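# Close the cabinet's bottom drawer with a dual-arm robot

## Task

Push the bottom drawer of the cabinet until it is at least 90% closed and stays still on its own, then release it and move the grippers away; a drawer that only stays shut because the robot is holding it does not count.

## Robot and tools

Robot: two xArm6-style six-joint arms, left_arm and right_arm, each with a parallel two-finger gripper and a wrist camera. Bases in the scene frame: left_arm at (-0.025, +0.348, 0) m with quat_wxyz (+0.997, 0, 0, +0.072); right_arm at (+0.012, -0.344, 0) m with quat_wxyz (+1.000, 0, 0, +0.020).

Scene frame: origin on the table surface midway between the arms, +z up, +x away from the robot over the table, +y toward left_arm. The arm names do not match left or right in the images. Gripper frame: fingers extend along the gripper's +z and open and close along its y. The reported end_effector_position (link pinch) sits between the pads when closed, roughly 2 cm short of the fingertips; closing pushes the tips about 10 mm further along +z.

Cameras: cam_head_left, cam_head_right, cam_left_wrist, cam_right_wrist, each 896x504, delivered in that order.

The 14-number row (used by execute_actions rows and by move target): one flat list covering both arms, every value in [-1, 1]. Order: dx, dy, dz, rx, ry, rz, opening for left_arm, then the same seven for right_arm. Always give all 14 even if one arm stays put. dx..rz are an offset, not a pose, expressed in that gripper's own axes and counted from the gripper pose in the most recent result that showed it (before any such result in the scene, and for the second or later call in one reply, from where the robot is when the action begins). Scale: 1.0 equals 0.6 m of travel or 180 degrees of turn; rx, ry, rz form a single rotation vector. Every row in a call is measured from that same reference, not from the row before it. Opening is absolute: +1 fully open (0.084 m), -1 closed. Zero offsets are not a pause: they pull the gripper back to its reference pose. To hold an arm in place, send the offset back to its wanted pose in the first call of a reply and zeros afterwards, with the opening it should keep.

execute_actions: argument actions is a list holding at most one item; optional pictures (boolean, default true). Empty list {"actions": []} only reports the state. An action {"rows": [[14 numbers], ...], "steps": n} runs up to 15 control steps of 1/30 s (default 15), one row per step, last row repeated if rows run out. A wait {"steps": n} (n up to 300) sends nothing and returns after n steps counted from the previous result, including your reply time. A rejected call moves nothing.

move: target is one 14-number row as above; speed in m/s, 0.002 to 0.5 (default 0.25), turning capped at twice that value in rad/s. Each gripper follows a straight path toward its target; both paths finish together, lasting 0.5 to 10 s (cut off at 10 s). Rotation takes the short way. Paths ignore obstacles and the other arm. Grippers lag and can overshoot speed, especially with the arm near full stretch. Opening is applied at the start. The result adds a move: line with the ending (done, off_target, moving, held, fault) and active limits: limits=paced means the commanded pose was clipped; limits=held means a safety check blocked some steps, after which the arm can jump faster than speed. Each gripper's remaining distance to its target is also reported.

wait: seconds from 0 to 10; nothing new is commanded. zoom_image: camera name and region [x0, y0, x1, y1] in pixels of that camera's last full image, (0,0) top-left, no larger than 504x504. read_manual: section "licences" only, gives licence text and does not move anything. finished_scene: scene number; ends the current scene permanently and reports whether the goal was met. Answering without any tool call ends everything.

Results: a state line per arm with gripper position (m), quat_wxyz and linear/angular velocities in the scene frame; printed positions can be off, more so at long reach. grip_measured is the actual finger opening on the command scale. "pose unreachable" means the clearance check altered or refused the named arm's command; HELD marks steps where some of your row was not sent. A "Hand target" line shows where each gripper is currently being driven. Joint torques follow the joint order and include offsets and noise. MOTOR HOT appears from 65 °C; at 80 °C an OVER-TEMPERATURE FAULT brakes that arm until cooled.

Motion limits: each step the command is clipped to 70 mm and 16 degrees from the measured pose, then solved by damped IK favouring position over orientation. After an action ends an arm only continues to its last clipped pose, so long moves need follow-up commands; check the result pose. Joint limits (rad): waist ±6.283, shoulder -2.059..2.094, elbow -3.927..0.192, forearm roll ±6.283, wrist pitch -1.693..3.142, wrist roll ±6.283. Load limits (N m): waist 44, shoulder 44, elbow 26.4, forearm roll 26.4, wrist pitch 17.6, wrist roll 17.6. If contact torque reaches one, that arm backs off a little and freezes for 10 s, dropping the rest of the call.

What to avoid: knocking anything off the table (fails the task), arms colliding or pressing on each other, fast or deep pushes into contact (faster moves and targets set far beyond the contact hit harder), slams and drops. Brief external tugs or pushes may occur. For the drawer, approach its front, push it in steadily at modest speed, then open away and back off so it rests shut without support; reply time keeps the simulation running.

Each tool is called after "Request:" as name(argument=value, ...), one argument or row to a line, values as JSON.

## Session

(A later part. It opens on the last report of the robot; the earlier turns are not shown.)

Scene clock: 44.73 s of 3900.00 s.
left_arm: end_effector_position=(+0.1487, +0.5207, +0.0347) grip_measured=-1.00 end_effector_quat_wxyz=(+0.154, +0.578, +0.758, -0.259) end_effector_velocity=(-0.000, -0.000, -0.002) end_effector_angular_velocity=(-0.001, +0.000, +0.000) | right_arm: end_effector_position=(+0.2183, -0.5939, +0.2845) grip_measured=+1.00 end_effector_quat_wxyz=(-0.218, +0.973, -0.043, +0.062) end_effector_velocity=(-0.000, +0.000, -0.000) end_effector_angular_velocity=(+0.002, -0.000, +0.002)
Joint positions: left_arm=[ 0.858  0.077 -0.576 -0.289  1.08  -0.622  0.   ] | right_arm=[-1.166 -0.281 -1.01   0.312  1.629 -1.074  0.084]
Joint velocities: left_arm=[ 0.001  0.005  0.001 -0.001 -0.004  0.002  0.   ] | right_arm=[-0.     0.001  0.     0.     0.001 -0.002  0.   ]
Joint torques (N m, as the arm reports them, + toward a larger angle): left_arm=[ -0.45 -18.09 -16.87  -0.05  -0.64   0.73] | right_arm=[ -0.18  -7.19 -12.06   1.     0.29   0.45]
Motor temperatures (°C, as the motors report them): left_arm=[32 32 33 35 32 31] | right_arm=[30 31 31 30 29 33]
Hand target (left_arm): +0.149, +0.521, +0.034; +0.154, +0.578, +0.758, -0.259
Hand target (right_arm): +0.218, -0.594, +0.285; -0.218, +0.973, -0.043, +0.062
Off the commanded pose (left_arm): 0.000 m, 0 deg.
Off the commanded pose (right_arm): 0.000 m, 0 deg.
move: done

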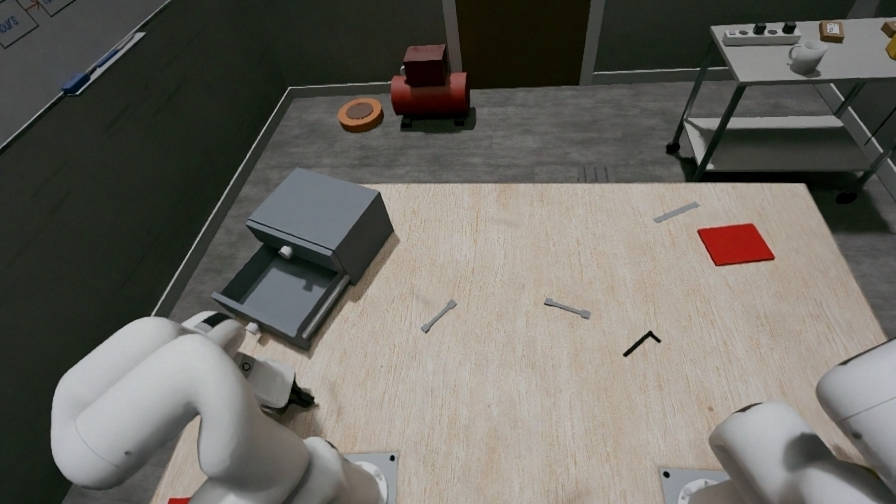

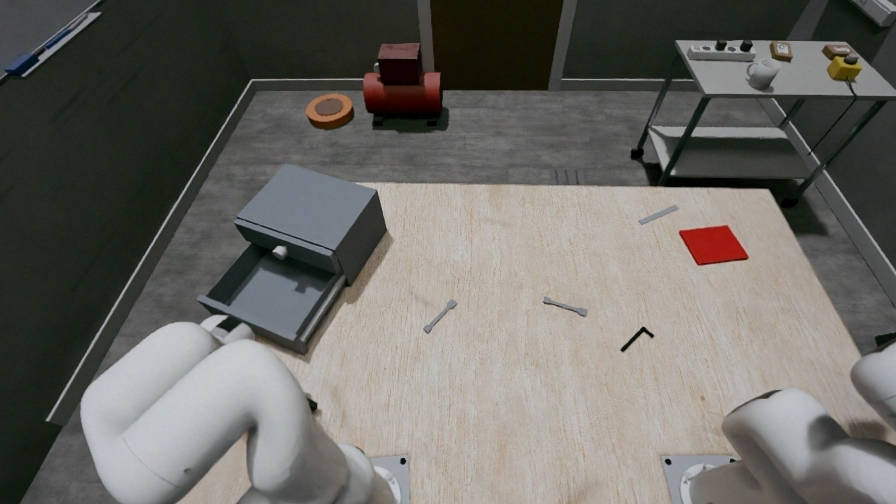

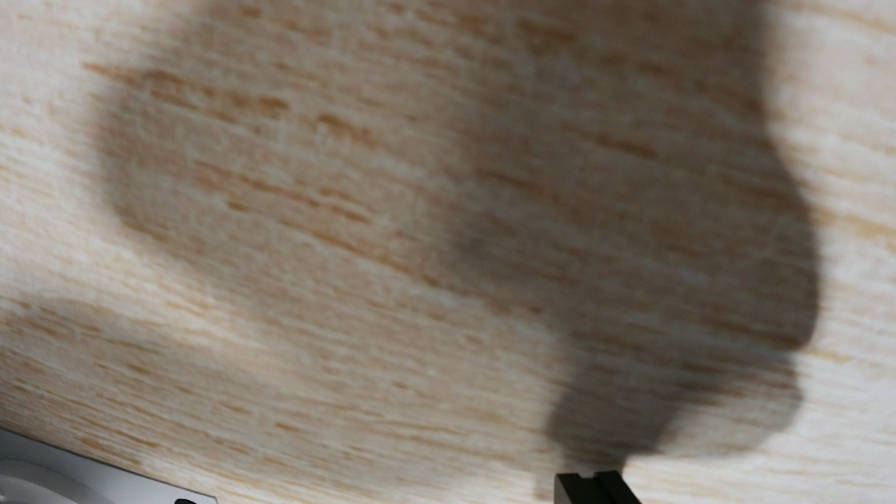

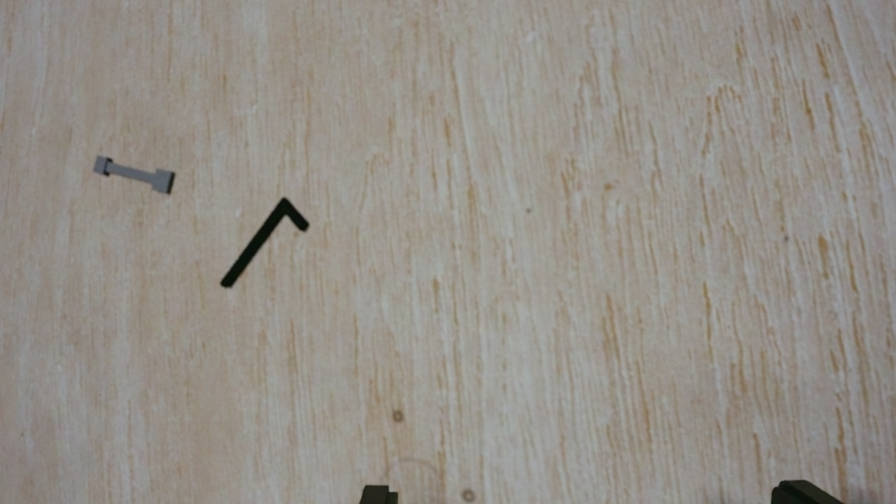

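Request:
move(
  target=[0.08,0.02,-0.057,0,0,0,-1,0,0,0,0,0,0,1],
  speed=0.15,
)

Request:
move(
  target=[-0.119,0.399,-0.025,0,0,0,-1,0,0,0,0,0,0,1],
  speed=0.08,
)

Scene clock: 51.57 s of 3900.00 s.
left_arm: end_effector_position=(+0.1485, +0.5804, +0.0343) grip_measured=-1.00 end_effector_quat_wxyz=(+0.154, +0.578, +0.758, -0.259) end_effector_velocity=(+0.001, +0.004, +0.001) end_effector_angular_velocity=(+0.002, -0.001, +0.001) | right_arm: end_effector_position=(+0.2183, -0.5939, +0.2845) grip_measured=+1.00 end_effector_quat_wxyz=(-0.218, +0.973, -0.043, +0.062) end_effector_velocity=(-0.000, +0.000, +0.000) end_effector_angular_velocity=(-0.001, -0.000, +0.000)
Joint positions: left_arm=[ 0.942  0.216 -0.77  -0.23   1.144 -0.593  0.   ] | right_arm=[-1.166 -0.281 -1.01   0.312  1.629 -1.074  0.084]
Joint velocities: left_arm=[ 0.003  0.005 -0.011  0.002  0.003  0.001  0.   ] | right_arm=[ 0.    -0.001 -0.    -0.     0.    -0.     0.   ]
Joint torques (N m, as the arm reports them, + toward a larger angle): left_arm=[ -0.47 -21.8  -17.45  -0.01  -0.67   0.7 ] | right_arm=[  0.03  -7.07 -12.09   0.89   0.29   0.51]
Motor temperatures (°C, as the motors report them): left_arm=[32 32 32 35 32 31] | right_arm=[30 31 31 30 29 33]
Hand target (left_arm): +0.149, +0.581, +0.034; +0.154, +0.578, +0.758, -0.259
Hand target (right_arm): +0.218, -0.594, +0.285; -0.218, +0.973, -0.043, +0.062
Off the commanded pose (left_arm): 0.001 m, 0 deg.
Off the commanded pose (right_arm): 0.000 m, 0 deg.
After step 90, 2.97 s passed at rest.
move: done

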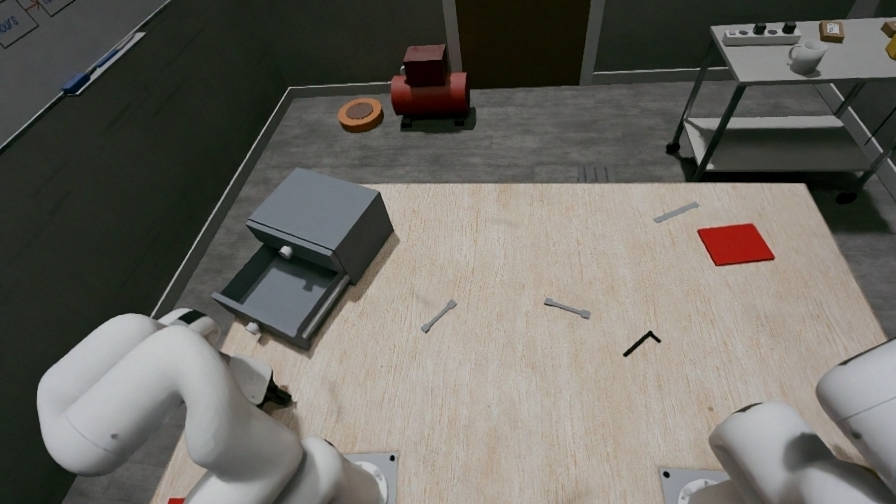

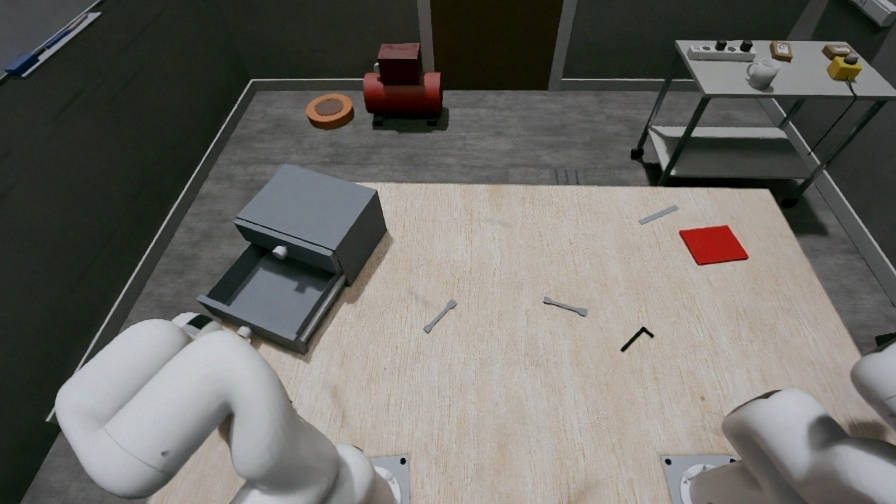

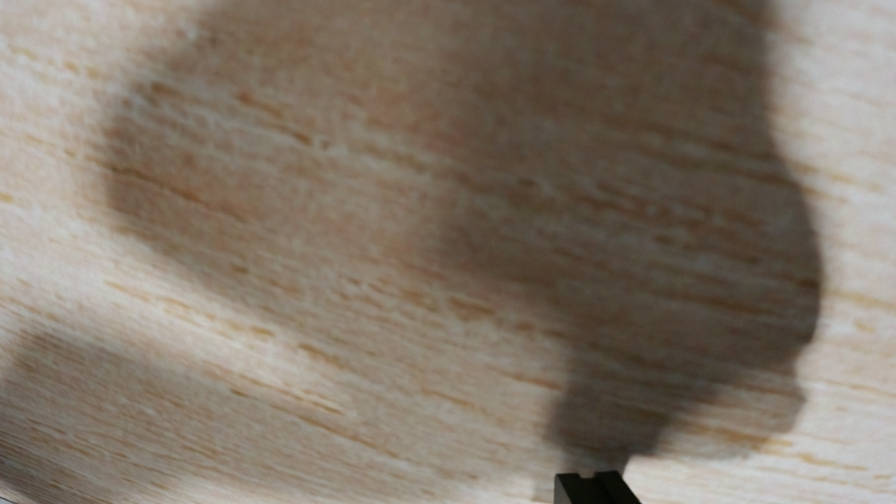

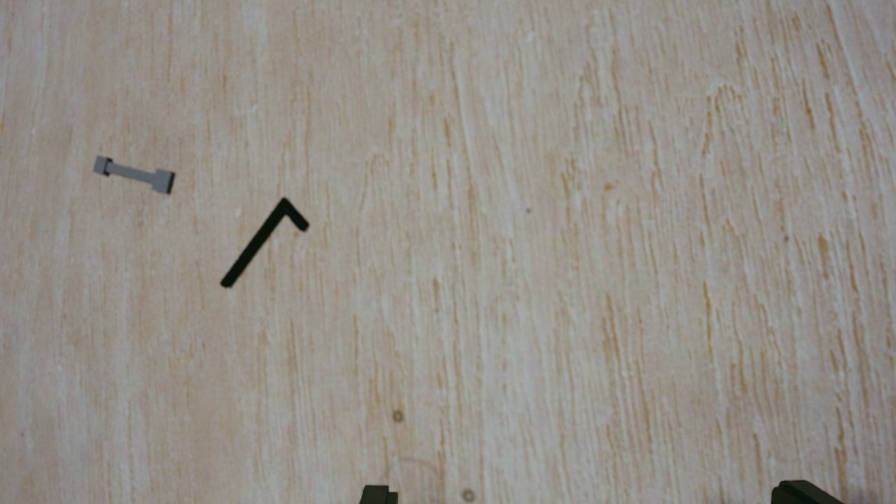

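Scene clock: 55.10 s of 3900.00 s.
left_arm: end_effector_position=(+0.3989, +0.5794, +0.0335) grip_measured=-1.00 end_effector_quat_wxyz=(+0.154, +0.578, +0.758, -0.259) end_effector_velocity=(+0.001, +0.000, -0.000) end_effector_angular_velocity=(-0.001, +0.002, +0.001) | right_arm: end_effector_position=(+0.2183, -0.5939, +0.2845) grip_measured=+1.00 end_effector_quat_wxyz=(-0.218, +0.973, -0.043, +0.062) end_effector_velocity=(-0.000, +0.000, -0.000) end_effector_angular_velocity=(+0.002, +0.002, -0.001)
Joint positions: left_arm=[ 0.547  0.648 -1.442 -0.428  1.289 -0.922  0.   ] | right_arm=[-1.166 -0.281 -1.01   0.312  1.629 -1.074  0.084]
Joint velocities: left_arm=[-0.001  0.005 -0.006 -0.     0.003 -0.003  0.   ] | right_arm=[-0.     0.001  0.    -0.001  0.001  0.001 -0.   ]
Joint torques (N m, as the arm reports them, + toward a larger angle): left_arm=[ -1.72 -33.61 -22.29  -0.67  -1.11   0.66] | right_arm=[ -0.12  -7.09 -12.02   0.93   0.29   0.56]
Motor temperatures (°C, as the motors report them): left_arm=[32 32 32 35 32 31] | right_arm=[30 31 31 30 29 33]
Hand target (left_arm): +0.399, +0.579, +0.033; +0.154, +0.578, +0.758, -0.259
Hand target (right_arm): +0.218, -0.594, +0.285; -0.218, +0.973, -0.043, +0.062
Off the commanded pose (left_arm): 0.000 m, 0 deg.
Off the commanded pose (right_arm): 0.000 m, 0 deg.
move: done

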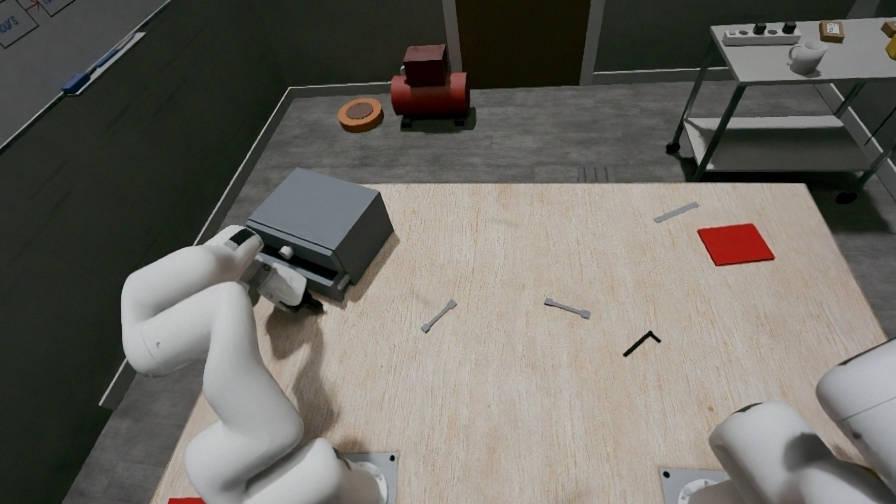

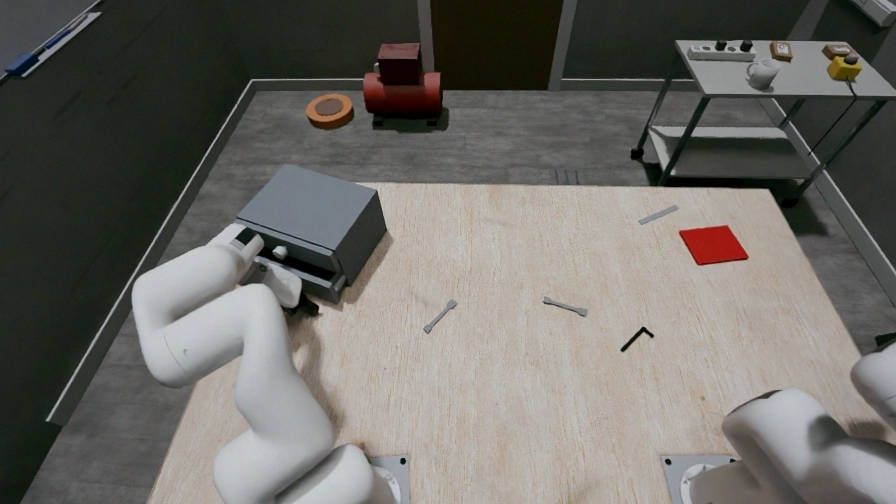

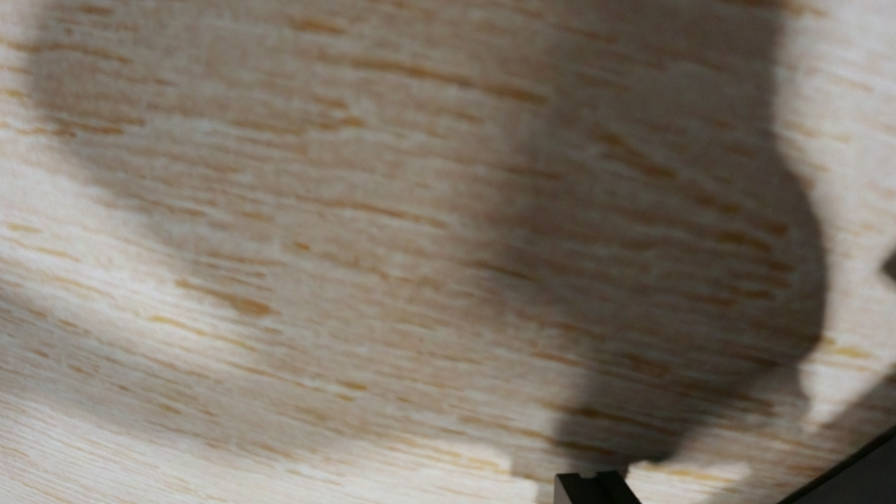

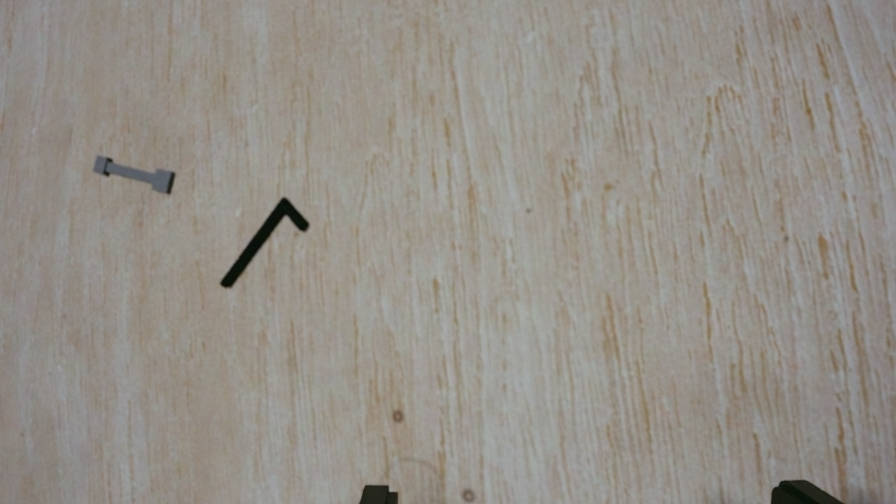

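Nearly shut; push 3 cm more, then retreat.

Request:
move(
  target=[-0.015,0.05,-0.003,0,0,0,-1,0,0,0,0,0,0,1],
  speed=0.04,
)

Request:
move(
  target=[0.05,-0.16,-0.15,0,0,0,1,0,0,0,0,0,0,1],
)

Scene clock: 60.67 s of 3900.00 s.
left_arm: end_effector_position=(+0.4275, +0.5792, +0.0321) grip_measured=-1.00 end_effector_quat_wxyz=(+0.154, +0.577, +0.759, -0.261) end_effector_velocity=(+0.002, -0.000, -0.000) end_effector_angular_velocity=(-0.004, +0.006, -0.002) | right_arm: end_effector_position=(+0.2183, -0.5939, +0.2845) grip_measured=+1.00 end_effector_quat_wxyz=(-0.218, +0.973, -0.043, +0.062) end_effector_velocity=(-0.000, +0.000, -0.000) end_effector_angular_velocity=(+0.000, +0.001, +0.001)
Joint positions: left_arm=[ 0.518  0.724 -1.565 -0.437  1.327 -0.966  0.   ] | right_arm=[-1.166 -0.281 -1.01   0.312  1.629 -1.074  0.084]
Joint velocities: left_arm=[-0.002  0.011 -0.017  0.001  0.012 -0.006  0.   ] | right_arm=[ 0.    -0.     0.    -0.001  0.001 -0.     0.   ]
Joint torques (N m, as the arm reports them, + toward a larger angle): left_arm=[-11.6  -36.61 -30.99  -2.58  -3.51   0.33] | right_arm=[ -0.03  -7.36 -12.18   0.95   0.19   0.55]
Motor temperatures (°C, as the motors report them): left_arm=[32 32 32 35 32 31] | right_arm=[30 31 31 30 29 33]
Hand target (left_arm): +0.430, +0.579, +0.033; +0.154, +0.578, +0.758, -0.259
Hand target (right_arm): +0.218, -0.594, +0.285; -0.218, +0.973, -0.043, +0.062
Off the commanded pose (left_arm): 0.003 m, 0 deg.
Off the commanded pose (right_arm): 0.000 m, 0 deg.
After step 90, 1.53 s passed at rest.
move: done

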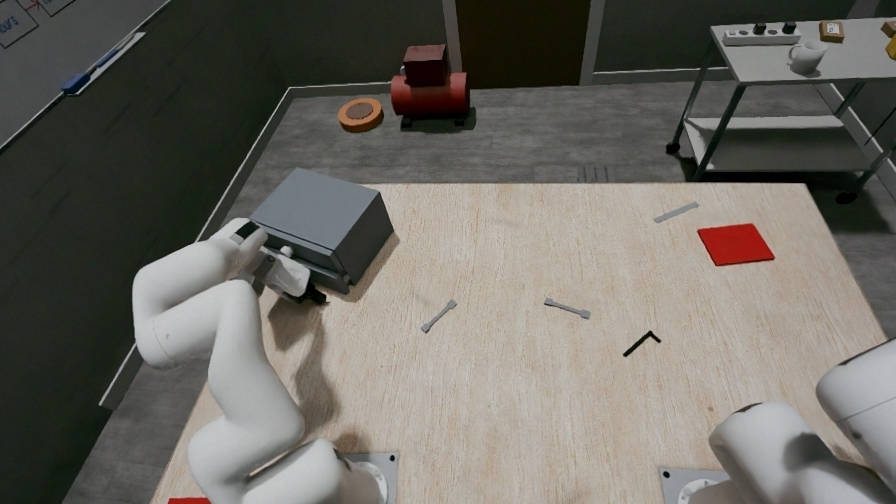

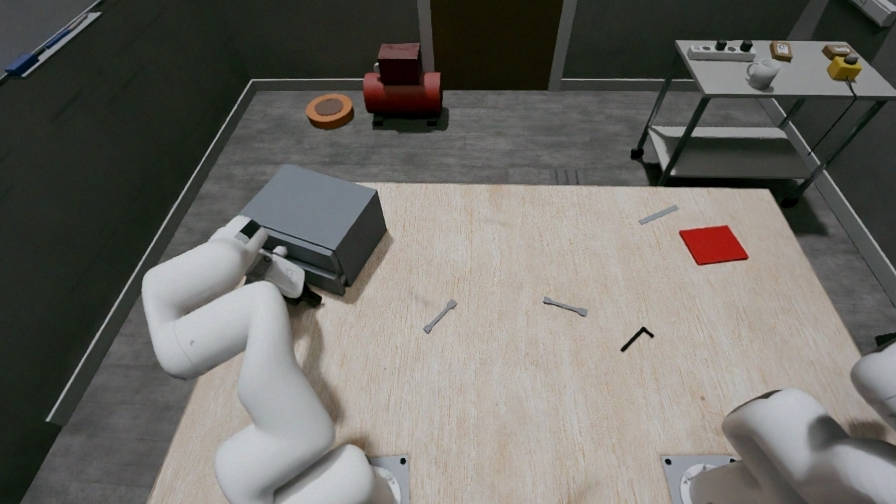

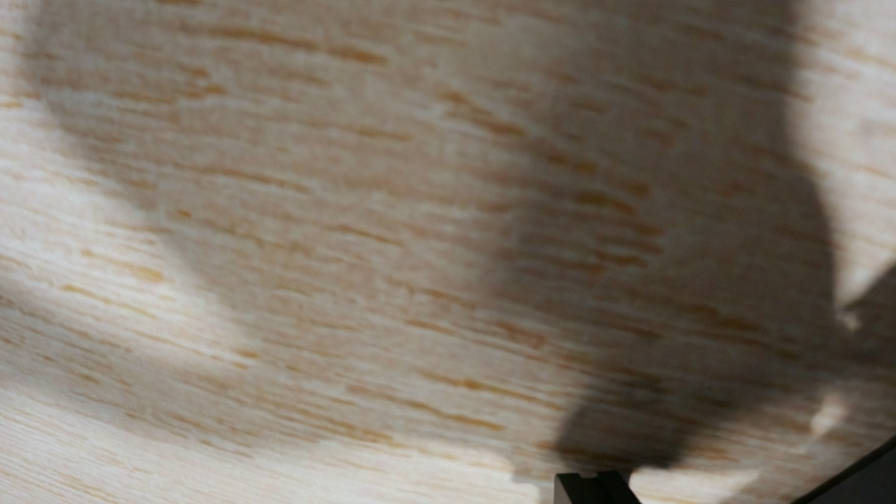

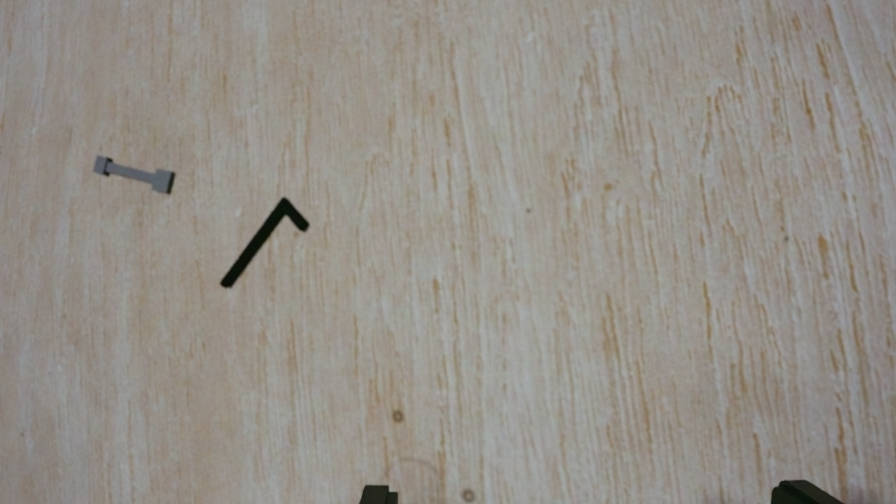

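Scene clock: 61.77 s of 3900.00 s.
left_arm: end_effector_position=(+0.3332, +0.6356, +0.1099) grip_measured=+1.00 end_effector_quat_wxyz=(+0.153, +0.577, +0.758, -0.262) end_effector_velocity=(-0.001, +0.003, +0.003) end_effector_angular_velocity=(+0.004, -0.003, +0.002) | right_arm: end_effector_position=(+0.2183, -0.5939, +0.2845) grip_measured=+1.00 end_effector_quat_wxyz=(-0.218, +0.973, -0.043, +0.062) end_effector_velocity=(+0.000, +0.000, -0.000) end_effector_angular_velocity=(+0.002, -0.000, +0.000)
Joint positions: left_arm=[ 0.708  0.503 -1.452 -0.333  1.484 -0.869  0.084] | right_arm=[-1.166 -0.281 -1.01   0.312  1.629 -1.074  0.084]
Joint velocities: left_arm=[ 0.005 -0.005 -0.002  0.002  0.002  0.002  0.   ] | right_arm=[ 0.     0.001  0.001  0.001  0.    -0.001  0.   ]
Joint torques (N m, as the arm reports them, + toward a larger angle): left_arm=[ -0.4  -31.29 -22.48  -0.33  -0.74   0.75] | right_arm=[ -0.07  -6.79 -12.08   0.91   0.28   0.47]
Motor temperatures (°C, as the motors report them): left_arm=[32 32 32 35 32 31] | right_arm=[30 31 31 30 29 33]
Hand target (left_arm): +0.333, +0.636, +0.110; +0.153, +0.577, +0.759, -0.261
Hand target (right_arm): +0.218, -0.594, +0.285; -0.218, +0.973, -0.043, +0.062
Off the commanded pose (left_arm): 0.001 m, 0 deg.
Off the commanded pose (right_arm): 0.000 m, 0 deg.
move: done

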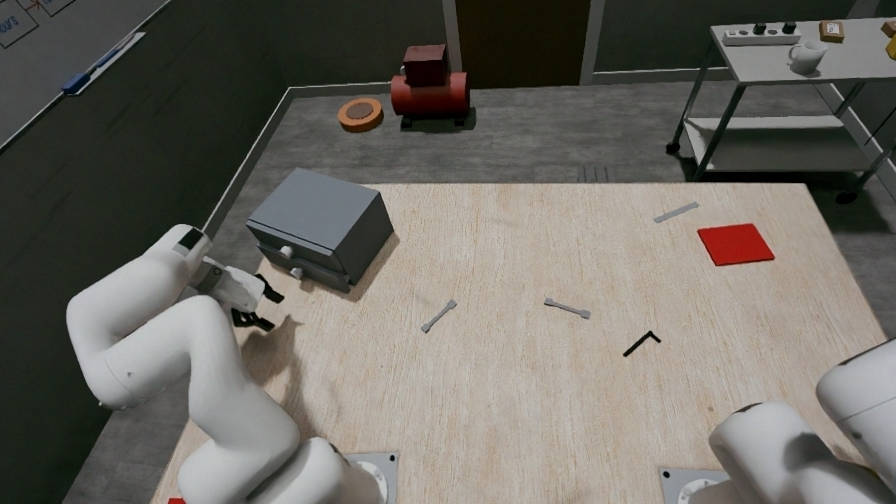

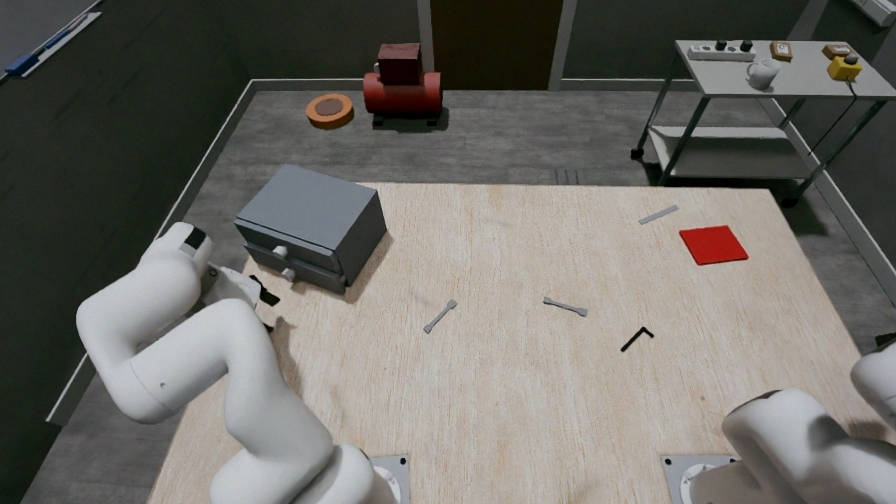

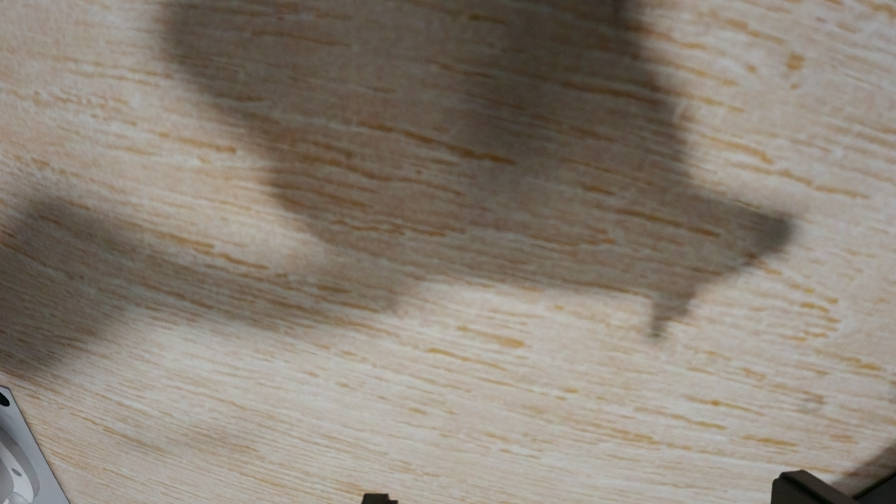

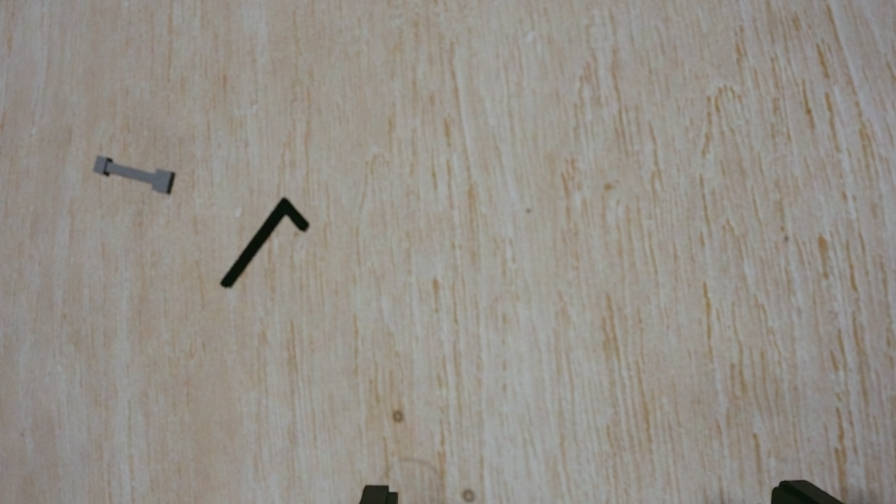

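Request:
finished_scene(
  scene=1,
)

The scene is finished: the task was done.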